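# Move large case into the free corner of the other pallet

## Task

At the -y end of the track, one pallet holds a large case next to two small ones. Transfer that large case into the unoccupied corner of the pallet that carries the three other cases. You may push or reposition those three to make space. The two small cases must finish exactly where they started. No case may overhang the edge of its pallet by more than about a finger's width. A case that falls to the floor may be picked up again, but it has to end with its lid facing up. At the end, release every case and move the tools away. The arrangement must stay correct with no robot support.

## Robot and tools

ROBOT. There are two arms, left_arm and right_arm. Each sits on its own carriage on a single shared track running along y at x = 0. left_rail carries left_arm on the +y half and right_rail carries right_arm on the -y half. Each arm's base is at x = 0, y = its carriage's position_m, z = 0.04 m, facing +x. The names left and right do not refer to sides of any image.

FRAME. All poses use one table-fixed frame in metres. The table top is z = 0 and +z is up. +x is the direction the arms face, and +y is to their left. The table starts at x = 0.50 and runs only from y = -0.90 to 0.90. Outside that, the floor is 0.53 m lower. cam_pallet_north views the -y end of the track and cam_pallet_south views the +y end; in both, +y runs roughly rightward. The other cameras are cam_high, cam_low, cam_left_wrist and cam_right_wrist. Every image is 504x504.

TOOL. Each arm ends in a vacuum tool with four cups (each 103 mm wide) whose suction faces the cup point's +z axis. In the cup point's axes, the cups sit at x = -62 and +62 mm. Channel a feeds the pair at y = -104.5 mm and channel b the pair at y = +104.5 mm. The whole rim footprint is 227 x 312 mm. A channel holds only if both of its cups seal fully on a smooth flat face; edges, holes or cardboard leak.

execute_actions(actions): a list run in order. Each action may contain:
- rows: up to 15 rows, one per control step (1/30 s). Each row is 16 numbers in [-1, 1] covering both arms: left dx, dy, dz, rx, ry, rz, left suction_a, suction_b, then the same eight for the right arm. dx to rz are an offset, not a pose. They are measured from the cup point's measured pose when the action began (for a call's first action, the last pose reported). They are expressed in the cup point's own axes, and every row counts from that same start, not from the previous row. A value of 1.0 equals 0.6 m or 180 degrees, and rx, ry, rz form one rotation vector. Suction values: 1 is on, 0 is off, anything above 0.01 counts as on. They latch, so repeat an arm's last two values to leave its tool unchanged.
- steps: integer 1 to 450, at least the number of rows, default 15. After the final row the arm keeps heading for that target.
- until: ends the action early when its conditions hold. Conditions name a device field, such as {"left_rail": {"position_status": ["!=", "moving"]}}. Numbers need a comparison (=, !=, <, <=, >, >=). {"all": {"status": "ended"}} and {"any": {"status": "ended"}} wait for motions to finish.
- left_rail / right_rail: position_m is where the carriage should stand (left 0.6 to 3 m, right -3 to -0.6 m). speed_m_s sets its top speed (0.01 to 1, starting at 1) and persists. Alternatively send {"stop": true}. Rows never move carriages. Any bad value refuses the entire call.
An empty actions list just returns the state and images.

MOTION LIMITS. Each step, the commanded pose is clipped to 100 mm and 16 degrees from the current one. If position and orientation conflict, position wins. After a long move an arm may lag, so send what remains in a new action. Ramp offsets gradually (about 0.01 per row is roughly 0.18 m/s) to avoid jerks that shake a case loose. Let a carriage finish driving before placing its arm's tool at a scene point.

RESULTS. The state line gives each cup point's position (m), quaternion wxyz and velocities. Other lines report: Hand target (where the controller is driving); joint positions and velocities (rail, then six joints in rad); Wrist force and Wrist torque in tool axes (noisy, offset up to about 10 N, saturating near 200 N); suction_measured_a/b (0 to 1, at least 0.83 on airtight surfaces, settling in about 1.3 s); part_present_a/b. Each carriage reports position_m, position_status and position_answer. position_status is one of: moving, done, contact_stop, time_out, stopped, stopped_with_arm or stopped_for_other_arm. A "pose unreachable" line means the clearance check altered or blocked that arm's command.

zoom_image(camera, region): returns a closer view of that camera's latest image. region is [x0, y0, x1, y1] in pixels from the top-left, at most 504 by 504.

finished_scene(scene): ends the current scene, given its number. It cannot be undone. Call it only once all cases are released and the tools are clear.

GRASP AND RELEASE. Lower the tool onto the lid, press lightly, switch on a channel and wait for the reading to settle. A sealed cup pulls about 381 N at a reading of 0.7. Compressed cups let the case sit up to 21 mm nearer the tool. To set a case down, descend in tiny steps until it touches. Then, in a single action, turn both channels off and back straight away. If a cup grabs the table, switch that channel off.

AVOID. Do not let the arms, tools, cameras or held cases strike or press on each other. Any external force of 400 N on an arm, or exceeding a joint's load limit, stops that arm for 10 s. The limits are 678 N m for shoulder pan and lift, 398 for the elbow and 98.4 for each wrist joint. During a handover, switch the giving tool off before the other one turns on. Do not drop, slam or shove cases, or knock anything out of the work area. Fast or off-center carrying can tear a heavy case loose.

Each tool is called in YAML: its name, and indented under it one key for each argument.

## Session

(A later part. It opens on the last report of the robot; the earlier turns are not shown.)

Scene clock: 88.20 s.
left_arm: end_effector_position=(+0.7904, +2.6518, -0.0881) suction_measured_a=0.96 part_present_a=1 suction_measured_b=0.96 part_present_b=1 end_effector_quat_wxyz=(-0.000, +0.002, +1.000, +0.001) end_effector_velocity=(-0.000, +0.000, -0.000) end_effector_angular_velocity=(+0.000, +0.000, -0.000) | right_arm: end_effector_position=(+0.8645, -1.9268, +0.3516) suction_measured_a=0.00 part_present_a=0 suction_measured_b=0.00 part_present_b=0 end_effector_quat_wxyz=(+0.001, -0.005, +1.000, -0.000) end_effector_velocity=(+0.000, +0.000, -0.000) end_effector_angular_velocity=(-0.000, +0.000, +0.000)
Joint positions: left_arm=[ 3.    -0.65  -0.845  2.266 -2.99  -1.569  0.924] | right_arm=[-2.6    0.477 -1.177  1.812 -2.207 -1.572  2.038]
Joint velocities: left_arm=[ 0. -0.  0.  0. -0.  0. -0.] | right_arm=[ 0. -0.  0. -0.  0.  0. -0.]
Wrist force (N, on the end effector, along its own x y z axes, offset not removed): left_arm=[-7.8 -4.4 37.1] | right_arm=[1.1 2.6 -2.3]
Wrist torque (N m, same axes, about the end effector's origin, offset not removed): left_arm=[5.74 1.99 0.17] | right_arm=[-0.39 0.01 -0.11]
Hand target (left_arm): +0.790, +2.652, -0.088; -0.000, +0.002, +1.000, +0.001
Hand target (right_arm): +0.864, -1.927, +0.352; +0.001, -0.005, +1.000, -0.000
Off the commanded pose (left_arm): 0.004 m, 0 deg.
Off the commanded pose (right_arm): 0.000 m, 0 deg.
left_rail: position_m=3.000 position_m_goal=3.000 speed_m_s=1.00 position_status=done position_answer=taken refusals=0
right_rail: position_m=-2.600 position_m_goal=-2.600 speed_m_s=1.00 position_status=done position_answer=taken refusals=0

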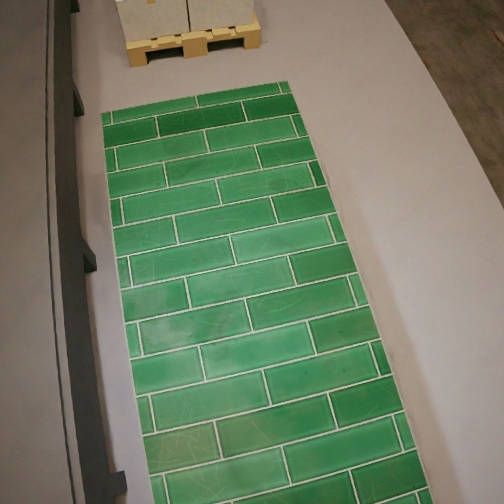

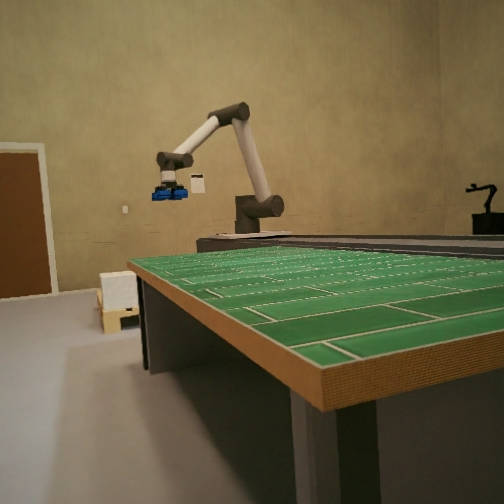

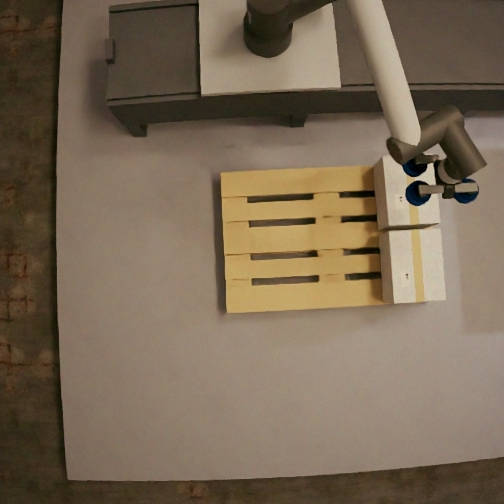

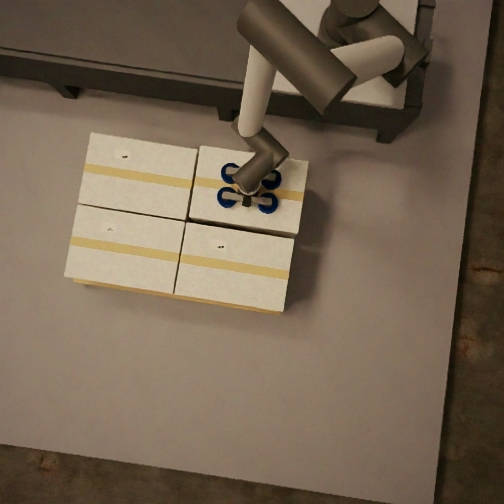

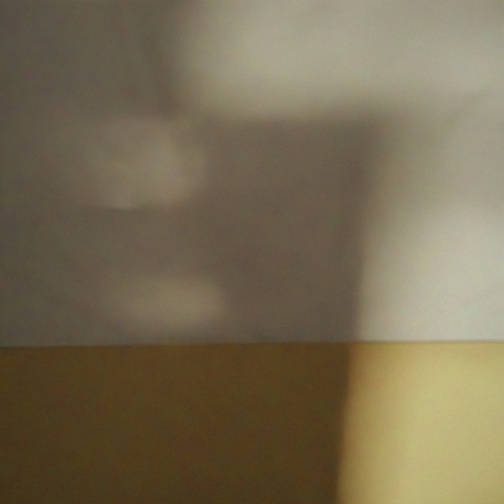

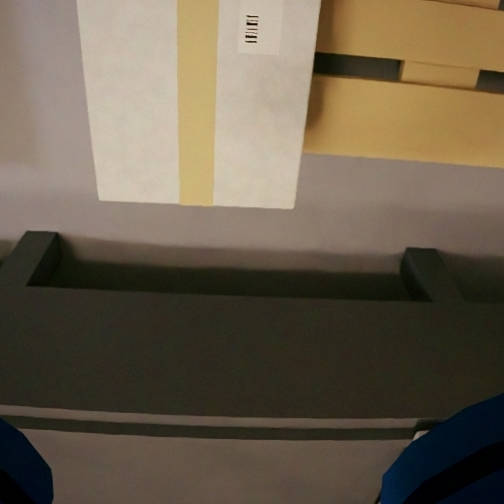

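execute_actions:
  actions:
    - {"rows": [[-0.0015,-0.0009,0.0022,0,0,0,1,1, 0,0,0,0,0,0,0,0],[-0.0057,-0.0033,0.0083,0,0,0,1,1, 0,0,0,0,0,0,0,0],[-0.0114,-0.0065,0.0167,0,0,0,1,1, 0,0,0,0,0,0,0,0],[-0.017,-0.0098,0.025,0,0,0,1,1, 0,0,0,0,0,0,0,0],[-0.0212,-0.0121,0.0311,0,0,0,1,1, 0,0,0,0,0,0,0,0],[-0.0227,-0.013,0.0333,0,0,0,1,1, 0,0,0,0,0,0,0,0]], "steps": 8}

Scene clock: 88.73 s.
left_arm: end_effector_position=(+0.7994, +2.6462, -0.1015) suction_measured_a=0.96 part_present_a=1 suction_measured_b=0.96 part_present_b=1 end_effector_quat_wxyz=(-0.000, +0.002, +1.000, +0.001) end_effector_velocity=(+0.045, -0.026, -0.069) end_effector_angular_velocity=(+0.001, +0.002, -0.002) | right_arm: end_effector_position=(+0.8645, -1.9268, +0.3516) suction_measured_a=0.00 part_present_a=0 suction_measured_b=0.00 part_present_b=0 end_effector_quat_wxyz=(+0.001, -0.005, +1.000, -0.000) end_effector_velocity=(+0.000, -0.000, -0.000) end_effector_angular_velocity=(+0.000, +0.000, +0.000)
Joint positions: left_arm=[ 3.    -0.649 -0.823  2.248 -2.995 -1.569  0.925] | right_arm=[-2.6    0.477 -1.177  1.812 -2.207 -1.572  2.038]
Joint velocities: left_arm=[ 0.     0.008  0.113 -0.089 -0.023  0.     0.01 ] | right_arm=[ 0. -0.  0.  0. -0.  0. -0.]
Wrist force (N, on the end effector, along its own x y z axes, offset not removed): left_arm=[-13.0 -6.1 46.1] | right_arm=[-1.3 4.6 2.1]
Wrist torque (N m, same axes, about the end effector's origin, offset not removed): left_arm=[7.17 1.08 0.44] | right_arm=[0.17 0.29 -0.04]
Hand target (left_arm): +0.804, +2.644, -0.108; -0.000, +0.002, +1.000, +0.001
Hand target (right_arm): +0.864, -1.927, +0.352; +0.001, -0.005, +1.000, -0.000
Off the commanded pose (left_arm): 0.008 m, 0 deg.
Off the commanded pose (right_arm): 0.000 m, 0 deg.
left_rail: position_m=3.000 position_m_goal=3.000 speed_m_s=1.00 position_status=done position_answer=taken refusals=0
right_rail: position_m=-2.600 position_m_goal=-2.600 speed_m_s=1.00 position_status=done position_answer=taken refusals=0

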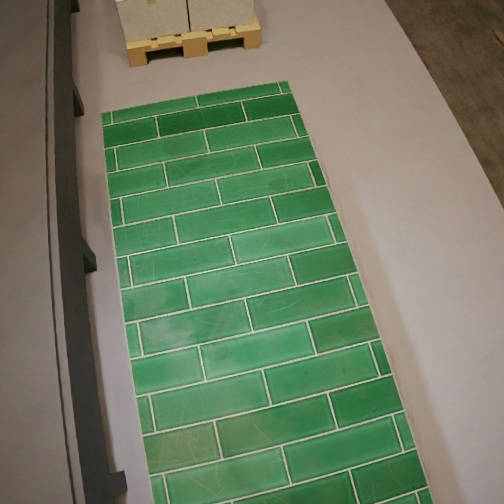

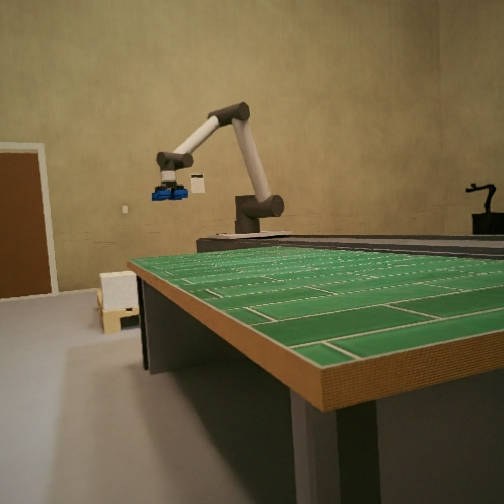

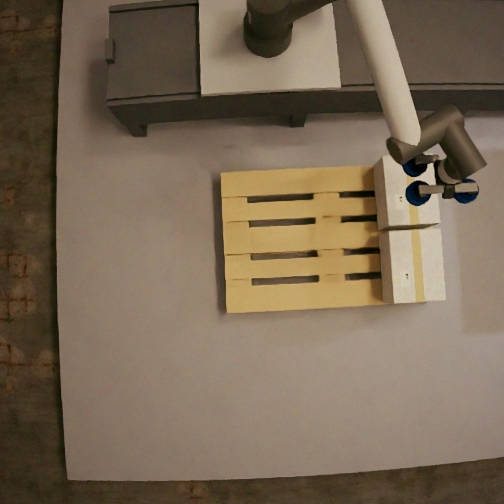

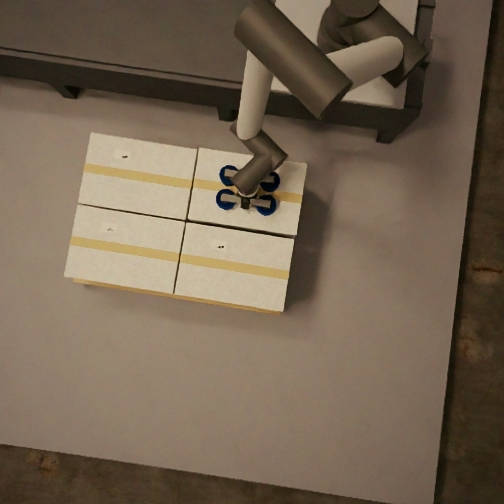

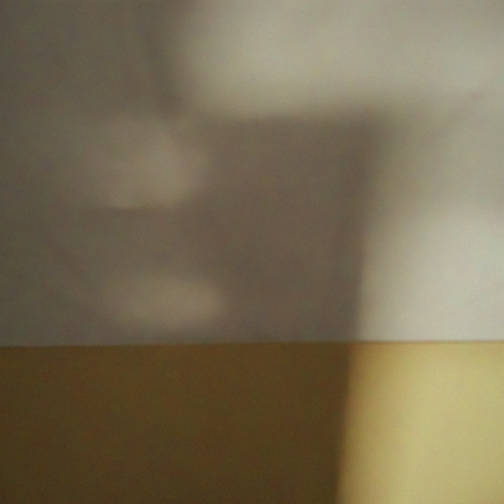

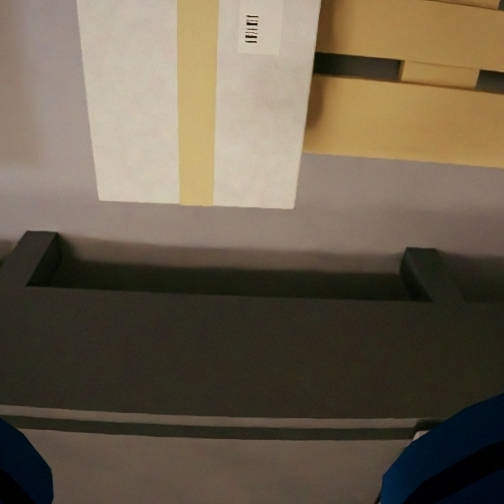

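Let me let it settle and re-check.

execute_actions:
  actions: []

zoom_image:
  camera: "cam_pallet_south"
  region: [170, 125, 330, 285]

Scene clock: 88.87 s.
left_arm: end_effector_position=(+0.8027, +2.6445, -0.1066) suction_measured_a=0.96 part_present_a=1 suction_measured_b=0.96 part_present_b=1 end_effector_quat_wxyz=(-0.000, +0.002, +1.000, +0.001) end_effector_velocity=(+0.011, -0.005, -0.017) end_effector_angular_velocity=(+0.001, +0.001, +0.000) | right_arm: end_effector_position=(+0.8645, -1.9268, +0.3516) suction_measured_a=0.00 part_present_a=0 suction_measured_b=0.00 part_present_b=0 end_effector_quat_wxyz=(+0.001, -0.005, +1.000, -0.000) end_effector_velocity=(-0.000, +0.000, -0.000) end_effector_angular_velocity=(-0.000, -0.000, -0.000)
Joint positions: left_arm=[ 3.    -0.648 -0.814  2.242 -2.997 -1.569  0.926] | right_arm=[-2.6    0.477 -1.177  1.812 -2.207 -1.572  2.038]
Joint velocities: left_arm=[ 0.     0.003  0.027 -0.021 -0.005 -0.     0.003] | right_arm=[ 0.  0.  0.  0. -0. -0.  0.]
Wrist force (N, on the end effector, along its own x y z axes, offset not removed): left_arm=[-9.7 -4.4 41.5] | right_arm=[1.1 3.0 3.0]
Wrist torque (N m, same axes, about the end effector's origin, offset not removed): left_arm=[6.16 1.60 0.29] | right_arm=[-0.01 -0.06 -0.14]
Hand target (left_arm): +0.804, +2.644, -0.108; -0.000, +0.002, +1.000, +0.001
Hand target (right_arm): +0.864, -1.927, +0.352; +0.001, -0.005, +1.000, -0.000
Off the commanded pose (left_arm): 0.002 m, 0 deg.
Off the commanded pose (right_arm): 0.000 m, 0 deg.
left_rail: position_m=3.000 position_m_goal=3.000 speed_m_s=1.00 position_status=done position_answer=taken refusals=0
right_rail: position_m=-2.600 position_m_goal=-2.600 speed_m_s=1.00 position_status=done position_answer=taken refusals=0

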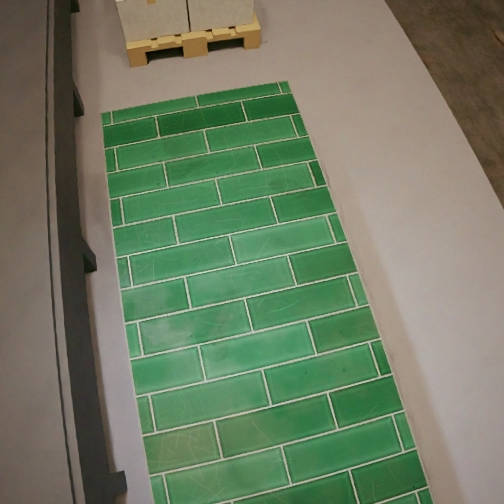

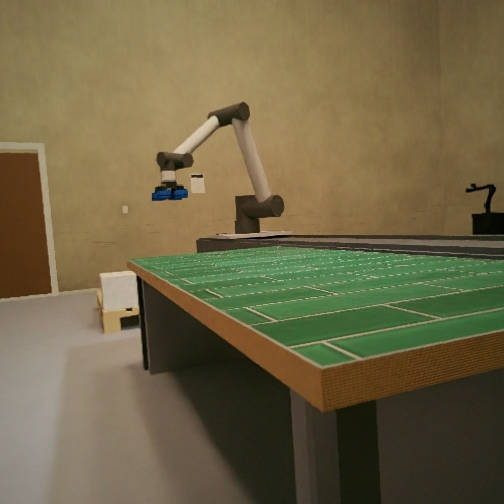

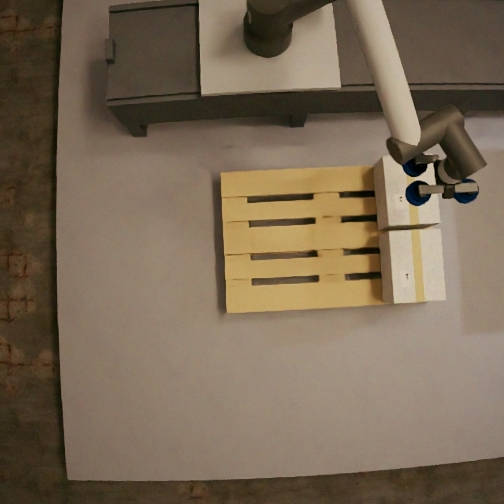

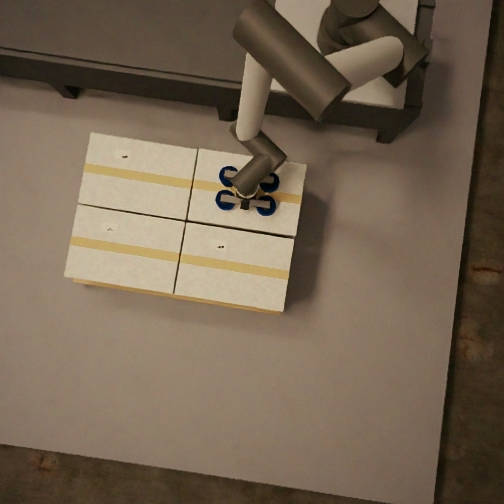

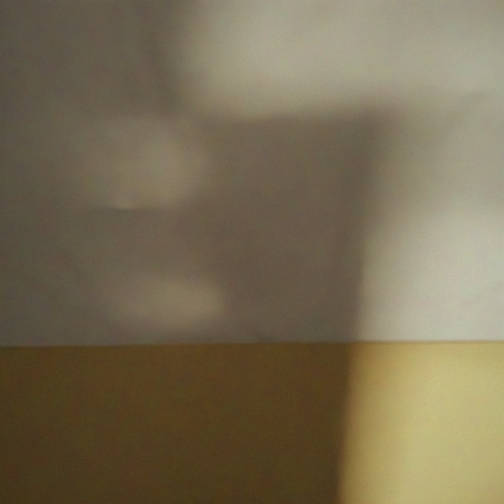

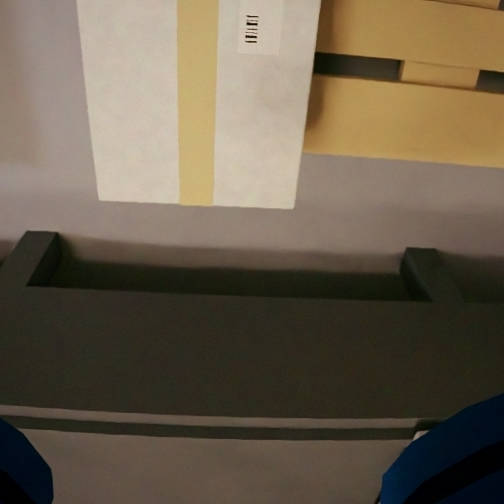

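Region (170, 125, 330, 285) of cam_pallet_south's 504x504 image, scaled by 3.150, with more detail than that image has.

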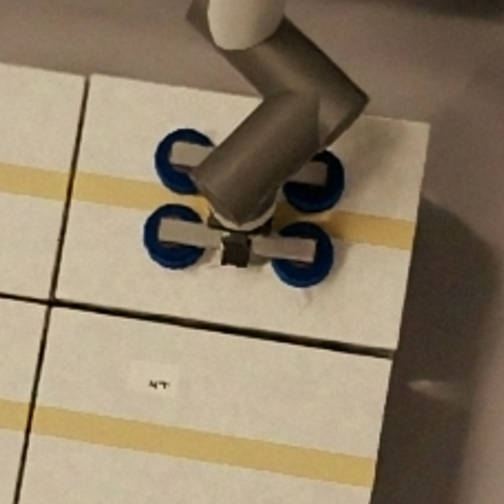

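execute_actions:
  actions:
    - {"rows": [[-0.003,-0.001,0.004,0,0,0,1,1, 0,0,0,0,0,0,0,0],[-0.0055,-0.0025,0.008,0,0,0,1,1, 0,0,0,0,0,0,0,0],[-0.0078,-0.0036,0.0125,0,0,0,1,1, 0,0,0,0,0,0,0,0],[-0.0088,-0.0042,0.0157,0,0,0,1,1, 0,0,0,0,0,0,0,0]], "steps": 6}

Scene clock: 89.87 s.
left_arm: end_effector_position=(+0.8063, +2.6428, -0.1123) suction_measured_a=0.96 part_present_a=1 suction_measured_b=0.96 part_present_b=1 end_effector_quat_wxyz=(-0.000, +0.002, +1.000, +0.001) end_effector_velocity=(+0.019, -0.010, -0.038) end_effector_angular_velocity=(+0.000, +0.000, -0.001) | right_arm: end_effector_position=(+0.8645, -1.9268, +0.3516) suction_measured_a=0.00 part_present_a=0 suction_measured_b=0.00 part_present_b=0 end_effector_quat_wxyz=(+0.001, -0.005, +1.000, -0.000) end_effector_velocity=(-0.000, -0.000, -0.000) end_effector_angular_velocity=(-0.000, +0.000, -0.000)
Joint positions: left_arm=[ 3.    -0.647 -0.805  2.235 -2.999 -1.569  0.927] | right_arm=[-2.6    0.477 -1.177  1.812 -2.207 -1.572  2.038]
Joint velocities: left_arm=[ 0.     0.004  0.061 -0.038 -0.022 -0.     0.005] | right_arm=[ 0. -0.  0. -0.  0.  0.  0.]
Wrist force (N, on the end effector, along its own x y z axes, offset not removed): left_arm=[-4.2 -5.5 41.8] | right_arm=[3.3 2.3 0.9]
Wrist torque (N m, same axes, about the end effector's origin, offset not removed): left_arm=[6.40 0.33 0.28] | right_arm=[-0.18 -0.36 0.04]
Hand target (left_arm): +0.808, +2.642, -0.116; -0.000, +0.002, +1.000, +0.001
Hand target (right_arm): +0.864, -1.927, +0.352; +0.001, -0.005, +1.000, -0.000
Off the commanded pose (left_arm): 0.004 m, 0 deg.
Off the commanded pose (right_arm): 0.000 m, 0 deg.
left_rail: position_m=3.000 position_m_goal=3.000 speed_m_s=1.00 position_status=done position_answer=taken refusals=0
right_rail: position_m=-2.600 position_m_goal=-2.600 speed_m_s=1.00 position_status=done position_answer=taken refusals=0

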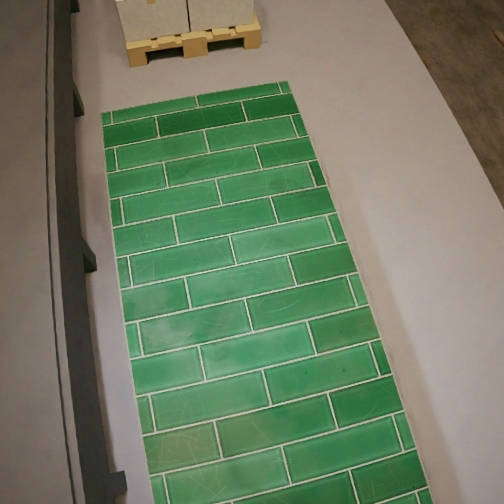

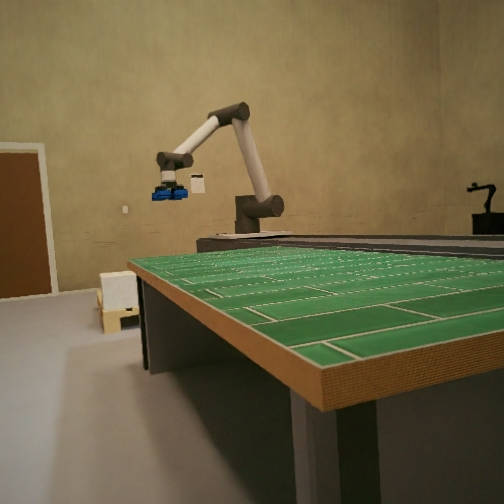

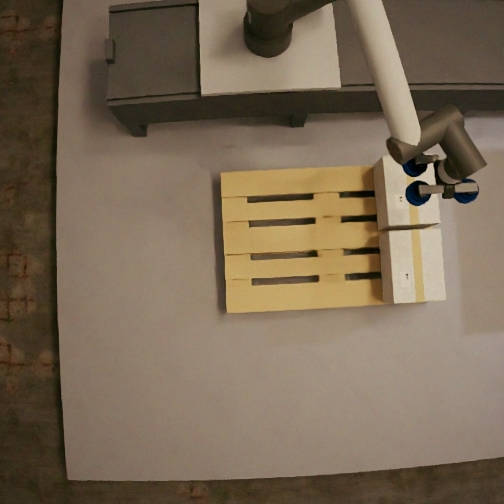

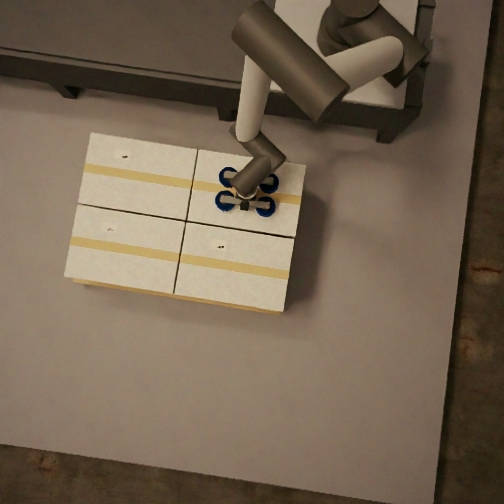

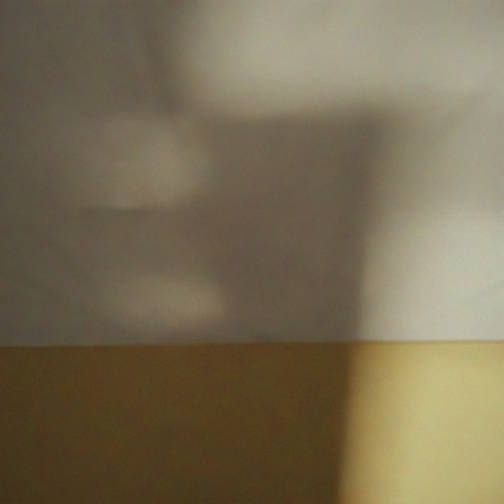

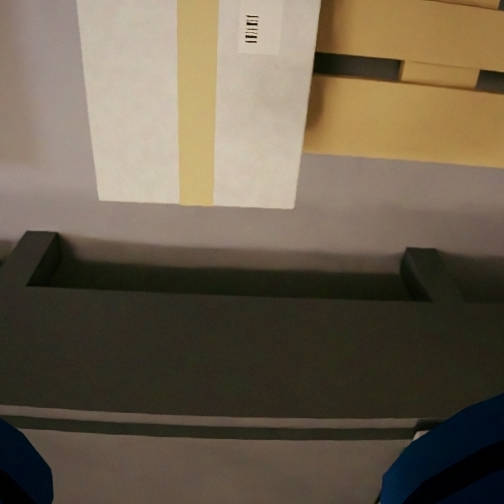

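execute_actions:
  actions: []

zoom_image:
  camera: "cam_pallet_south"
  region: [170, 125, 330, 285]

Scene clock: 90.00 s.
left_arm: end_effector_position=(+0.8076, +2.6422, -0.1151) suction_measured_a=0.96 part_present_a=1 suction_measured_b=0.96 part_present_b=1 end_effector_quat_wxyz=(-0.000, +0.002, +1.000, +0.001) end_effector_velocity=(+0.004, -0.002, -0.010) end_effector_angular_velocity=(+0.000, +0.000, -0.000) | right_arm: end_effector_position=(+0.8645, -1.9268, +0.3516) suction_measured_a=0.00 part_present_a=0 suction_measured_b=0.00 part_present_b=0 end_effector_quat_wxyz=(+0.001, -0.005, +1.000, -0.000) end_effector_velocity=(-0.000, -0.000, +0.000) end_effector_angular_velocity=(-0.000, -0.000, -0.000)
Joint positions: left_arm=[ 3.    -0.647 -0.801  2.232 -3.001 -1.569  0.927] | right_arm=[-2.6    0.477 -1.177  1.812 -2.207 -1.572  2.038]
Joint velocities: left_arm=[ 0.     0.001  0.015 -0.009 -0.005 -0.     0.001] | right_arm=[ 0.  0. -0.  0.  0. -0.  0.]
Wrist force (N, on the end effector, along its own x y z axes, offset not removed): left_arm=[-5.9 -3.7 39.9] | right_arm=[-4.4 4.8 -0.8]
Wrist torque (N m, same axes, about the end effector's origin, offset not removed): left_arm=[6.25 1.41 0.20] | right_arm=[0.26 0.98 0.14]
Hand target (left_arm): +0.808, +2.642, -0.116; -0.000, +0.002, +1.000, +0.001
Hand target (right_arm): +0.864, -1.927, +0.352; +0.001, -0.005, +1.000, -0.000
Off the commanded pose (left_arm): 0.001 m, 0 deg.
Off the commanded pose (right_arm): 0.000 m, 0 deg.
left_rail: position_m=3.000 position_m_goal=3.000 speed_m_s=1.00 position_status=done position_answer=taken refusals=0
right_rail: position_m=-2.600 position_m_goal=-2.600 speed_m_s=1.00 position_status=done position_answer=taken refusals=0

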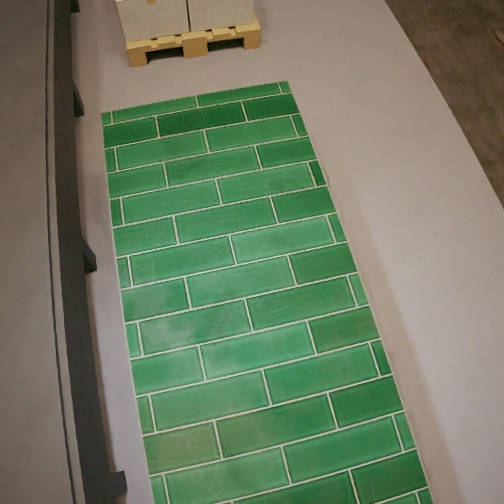

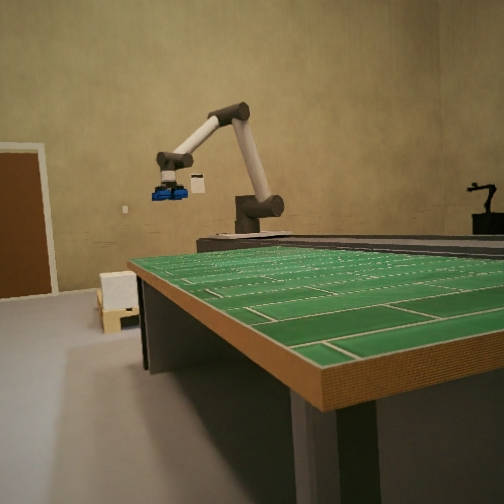

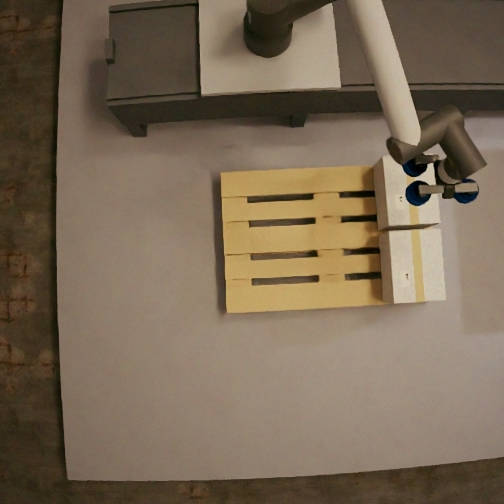

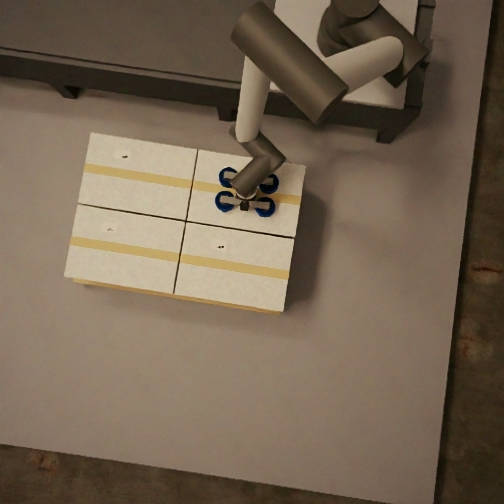

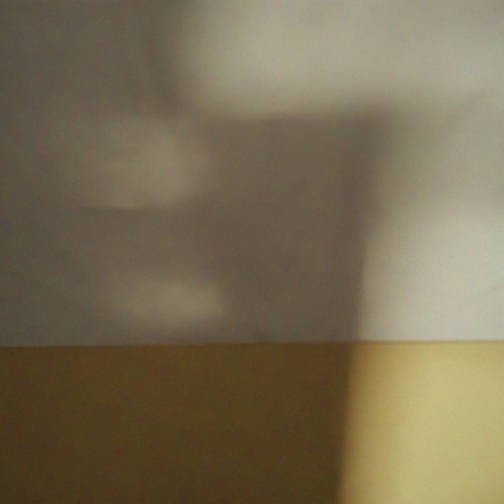

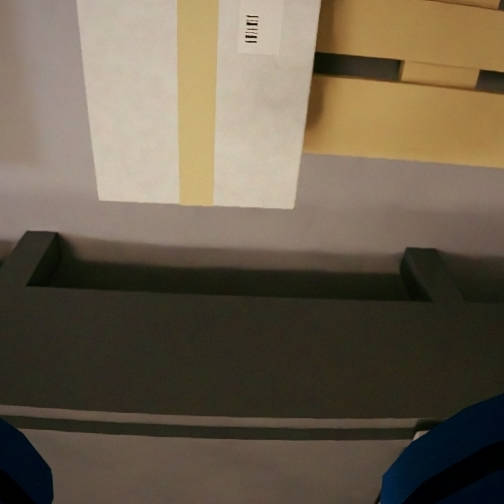

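Region (170, 125, 330, 285) of cam_pallet_south's 504x504 image, scaled by 3.150, with more detail than that image has.

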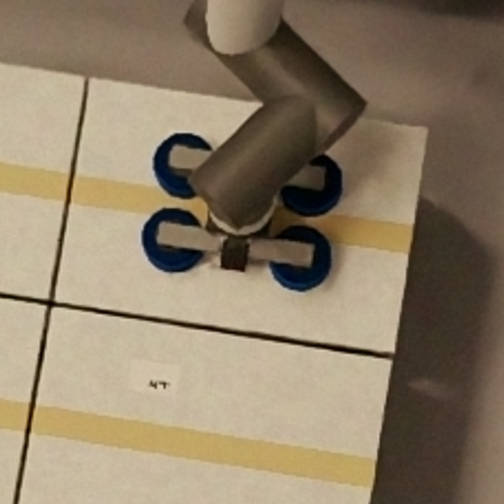

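execute_actions:
  actions:
    - {"rows": [[0,0,0.003,0,0,0,1,1, 0,0,0,0,0,0,0,0],[0,0,0.0055,0,0,0,1,1, 0,0,0,0,0,0,0,0],[0,0,0.007,0,0,0,1,1, 0,0,0,0,0,0,0,0]], "steps": 6}

Scene clock: 90.43 s.
left_arm: end_effector_position=(+0.8077, +2.6422, -0.1182) suction_measured_a=0.96 part_present_a=1 suction_measured_b=0.96 part_present_b=1 end_effector_quat_wxyz=(-0.000, +0.002, +1.000, +0.001) end_effector_velocity=(-0.002, +0.002, -0.014) end_effector_angular_velocity=(+0.002, +0.002, +0.000) | right_arm: end_effector_position=(+0.8645, -1.9268, +0.3516) suction_measured_a=0.00 part_present_a=0 suction_measured_b=0.00 part_present_b=0 end_effector_quat_wxyz=(+0.001, -0.005, +1.000, -0.000) end_effector_velocity=(+0.000, +0.000, +0.000) end_effector_angular_velocity=(+0.000, -0.000, +0.000)
Joint positions: left_arm=[ 3.    -0.647 -0.796  2.232 -3.005 -1.569  0.927] | right_arm=[-2.6    0.477 -1.177  1.812 -2.207 -1.572  2.038]
Joint velocities: left_arm=[ 0.     0.     0.019  0.    -0.016  0.    -0.   ] | right_arm=[ 0.  0. -0. -0. -0.  0.  0.]
Wrist force (N, on the end effector, along its own x y z axes, offset not removed): left_arm=[0.0 -0.2 42.5] | right_arm=[-1.0 2.1 5.8]
Wrist torque (N m, same axes, about the end effector's origin, offset not removed): left_arm=[5.92 1.59 0.06] | right_arm=[-0.28 0.17 0.13]
Hand target (left_arm): +0.808, +2.642, -0.119; -0.000, +0.002, +1.000, +0.001
Hand target (right_arm): +0.864, -1.927, +0.352; +0.001, -0.005, +1.000, -0.000
Off the commanded pose (left_arm): 0.001 m, 0 deg.
Off the commanded pose (right_arm): 0.000 m, 0 deg.
left_rail: position_m=3.000 position_m_goal=3.000 speed_m_s=1.00 position_status=done position_answer=taken refusals=0
right_rail: position_m=-2.600 position_m_goal=-2.600 speed_m_s=1.00 position_status=done position_answer=taken refusals=0

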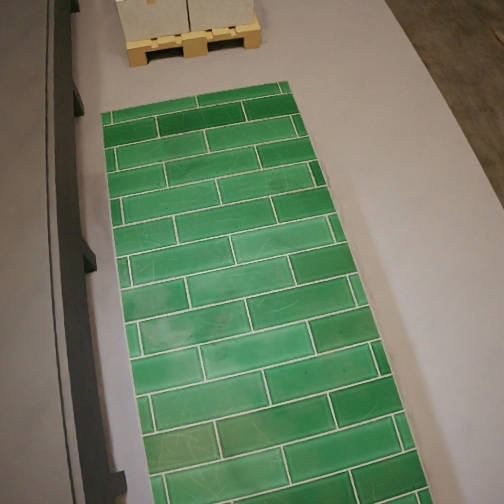

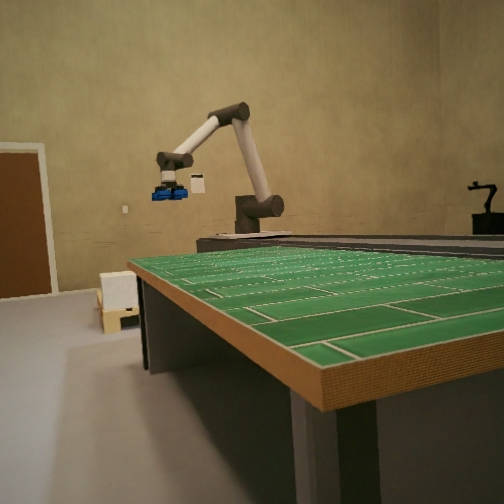

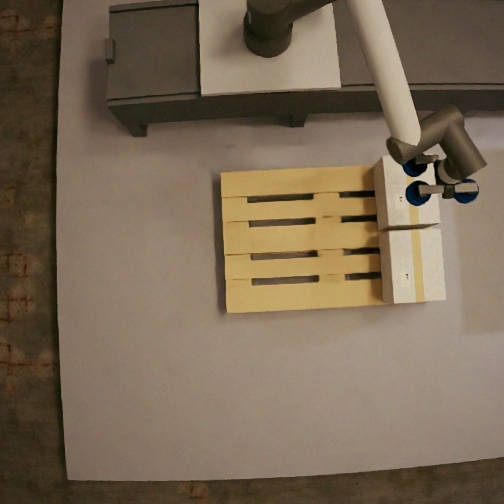

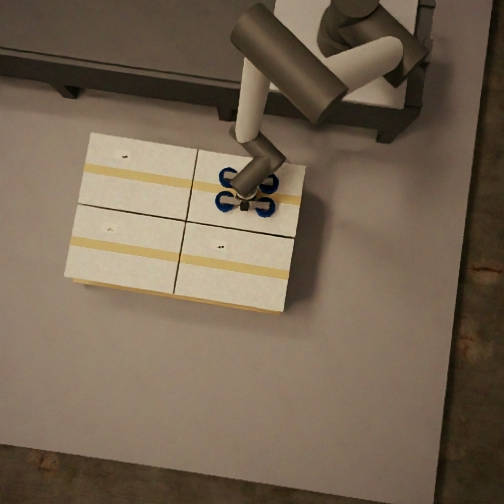

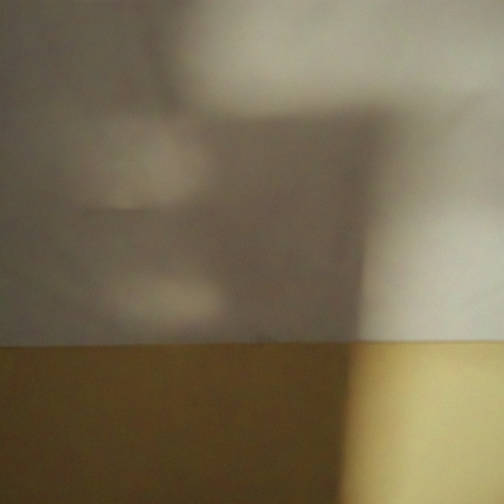

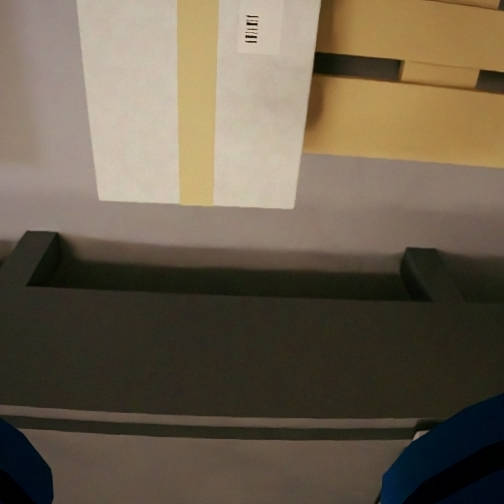

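execute_actions:
  actions:
    - {"rows": [[0,0,0.003,0,0,0,1,1, 0,0,0,0,0,0,0,0],[0,0,0.0065,0,0,0,1,1, 0,0,0,0,0,0,0,0]], "steps": 2}

execute_actions:
  actions: []

Scene clock: 90.67 s.
left_arm: end_effector_position=(+0.8076, +2.6422, -0.1193) suction_measured_a=0.96 part_present_a=1 suction_measured_b=0.96 part_present_b=1 end_effector_quat_wxyz=(-0.000, +0.002, +1.000, +0.001) end_effector_velocity=(+0.000, -0.000, -0.004) end_effector_angular_velocity=(-0.000, -0.000, -0.000) | right_arm: end_effector_position=(+0.8645, -1.9268, +0.3516) suction_measured_a=0.00 part_present_a=0 suction_measured_b=0.00 part_present_b=0 end_effector_quat_wxyz=(+0.001, -0.005, +1.000, -0.000) end_effector_velocity=(+0.000, -0.000, -0.000) end_effector_angular_velocity=(-0.000, +0.000, +0.000)
Joint positions: left_arm=[ 3.    -0.647 -0.795  2.232 -3.006 -1.569  0.927] | right_arm=[-2.6    0.477 -1.177  1.812 -2.207 -1.572  2.038]
Joint velocities: left_arm=[ 0.    -0.     0.007 -0.002 -0.005 -0.     0.   ] | right_arm=[ 0. -0.  0. -0. -0.  0. -0.]
Wrist force (N, on the end effector, along its own x y z axes, offset not removed): left_arm=[-6.2 -4.1 36.6] | right_arm=[-4.8 0.3 -2.1]
Wrist torque (N m, same axes, about the end effector's origin, offset not removed): left_arm=[5.69 1.93 0.05] | right_arm=[-0.48 0.80 0.01]
Hand target (left_arm): +0.808, +2.642, -0.122; -0.000, +0.002, +1.000, +0.001
Hand target (right_arm): +0.864, -1.927, +0.352; +0.001, -0.005, +1.000, -0.000
Off the commanded pose (left_arm): 0.003 m, 0 deg.
Off the commanded pose (right_arm): 0.000 m, 0 deg.
left_rail: position_m=3.000 position_m_goal=3.000 speed_m_s=1.00 position_status=done position_answer=taken refusals=0
right_rail: position_m=-2.600 position_m_goal=-2.600 speed_m_s=1.00 position_status=done position_answer=taken refusals=0

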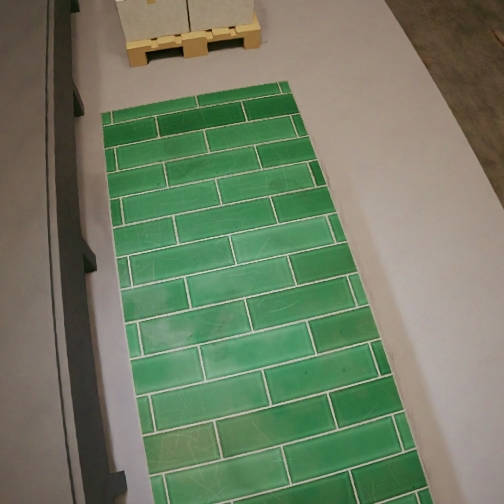

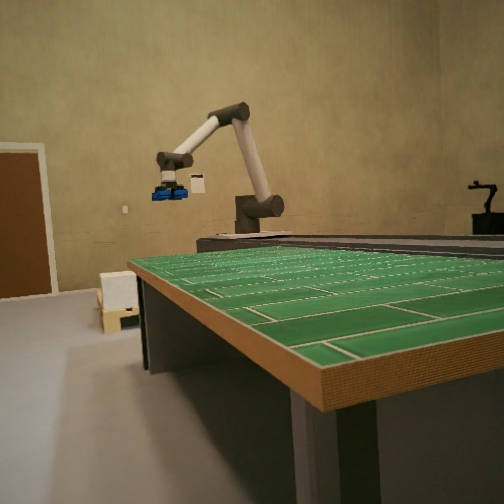

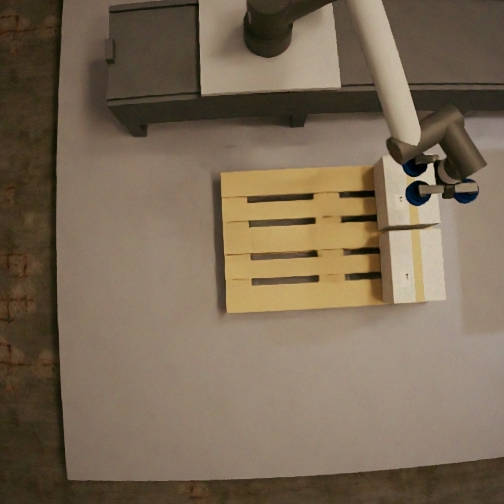

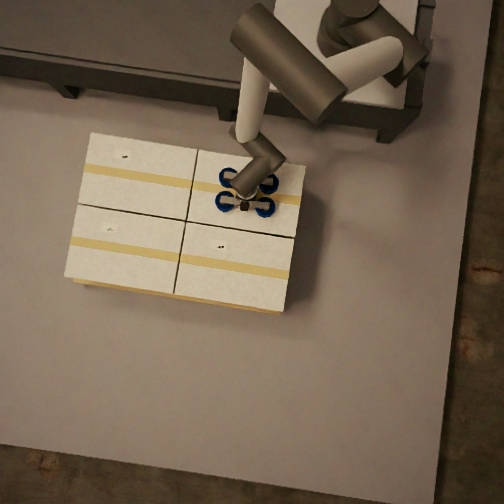

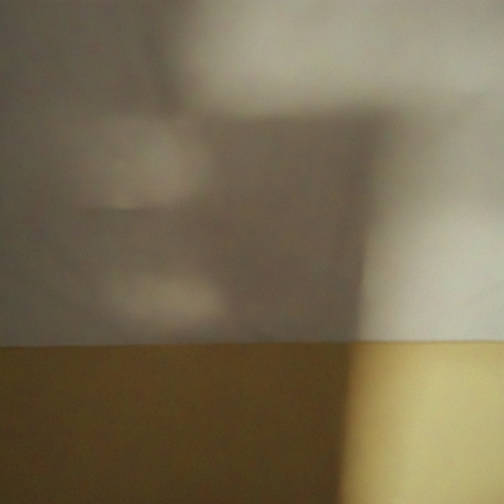

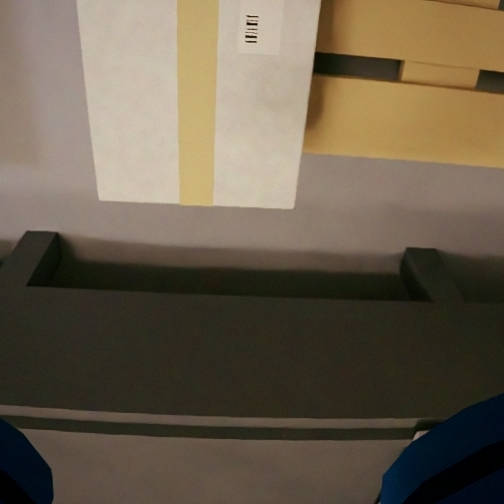

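Scene clock: 90.67 s.
left_arm: end_effector_position=(+0.8076, +2.6422, -0.1193) suction_measured_a=0.96 part_present_a=1 suction_measured_b=0.96 part_present_b=1 end_effector_quat_wxyz=(-0.000, +0.002, +1.000, +0.001) end_effector_velocity=(+0.000, -0.000, -0.004) end_effector_angular_velocity=(-0.000, -0.000, -0.000) | right_arm: end_effector_position=(+0.8645, -1.9268, +0.3516) suction_measured_a=0.00 part_present_a=0 suction_measured_b=0.00 part_present_b=0 end_effector_quat_wxyz=(+0.001, -0.005, +1.000, -0.000) end_effector_velocity=(+0.000, -0.000, -0.000) end_effector_angular_velocity=(-0.000, +0.000, +0.000)
Joint positions: left_arm=[ 3.    -0.647 -0.795  2.232 -3.006 -1.569  0.927] | right_arm=[-2.6    0.477 -1.177  1.812 -2.207 -1.572  2.038]
Joint velocities: left_arm=[ 0.    -0.     0.007 -0.002 -0.005 -0.     0.   ] | right_arm=[ 0. -0.  0. -0. -0.  0. -0.]
Wrist force (N, on the end effector, along its own x y z axes, offset not removed): left_arm=[-6.2 -4.1 36.6] | right_arm=[-4.8 0.3 -2.1]
Wrist torque (N m, same axes, about the end effector's origin, offset not removed): left_arm=[5.69 1.93 0.05] | right_arm=[-0.48 0.80 0.01]
Hand target (left_arm): +0.808, +2.642, -0.122; -0.000, +0.002, +1.000, +0.001
Hand target (right_arm): +0.864, -1.927, +0.352; +0.001, -0.005, +1.000, -0.000
Off the commanded pose (left_arm): 0.003 m, 0 deg.
Off the commanded pose (right_arm): 0.000 m, 0 deg.
left_rail: position_m=3.000 position_m_goal=3.000 speed_m_s=1.00 position_status=done position_answer=taken refusals=0
right_rail: position_m=-2.600 position_m_goal=-2.600 speed_m_s=1.00 position_status=done position_answer=taken refusals=0

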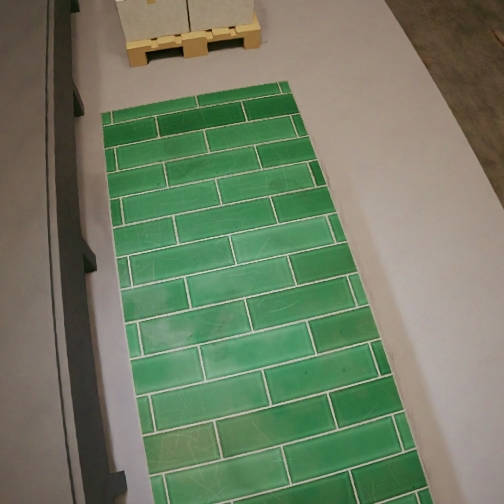

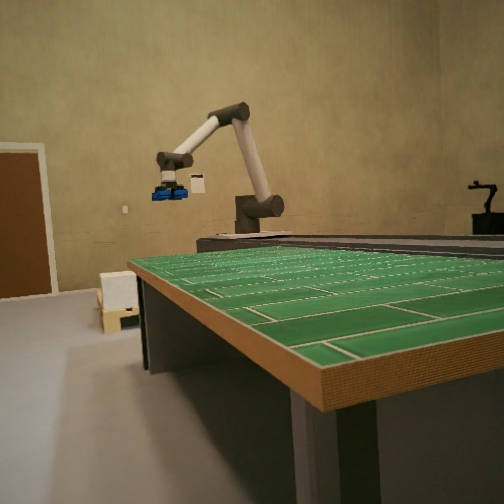

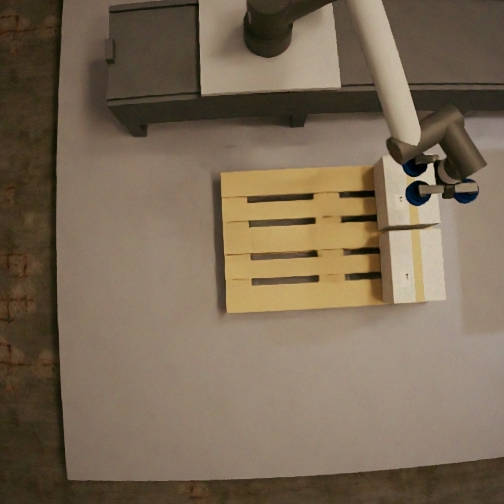

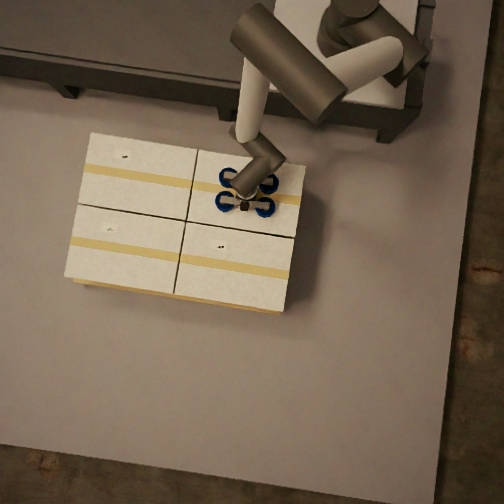

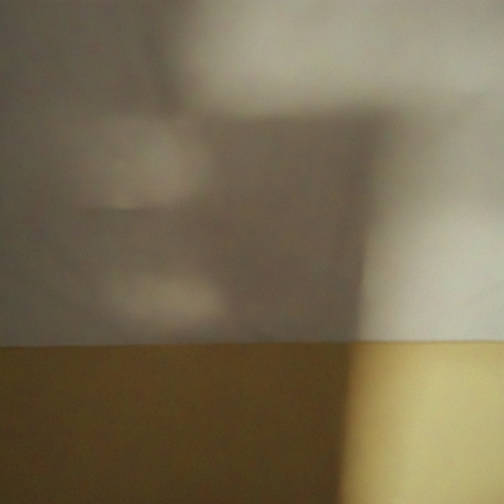

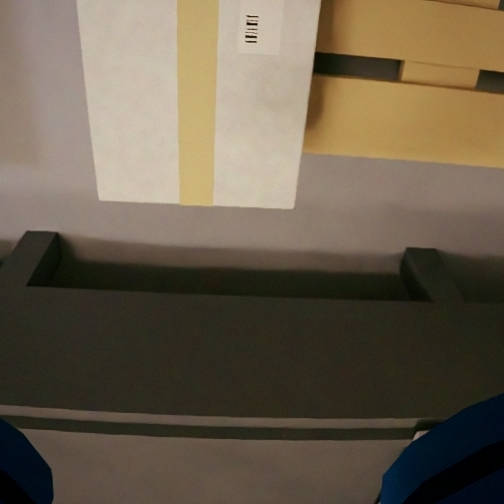

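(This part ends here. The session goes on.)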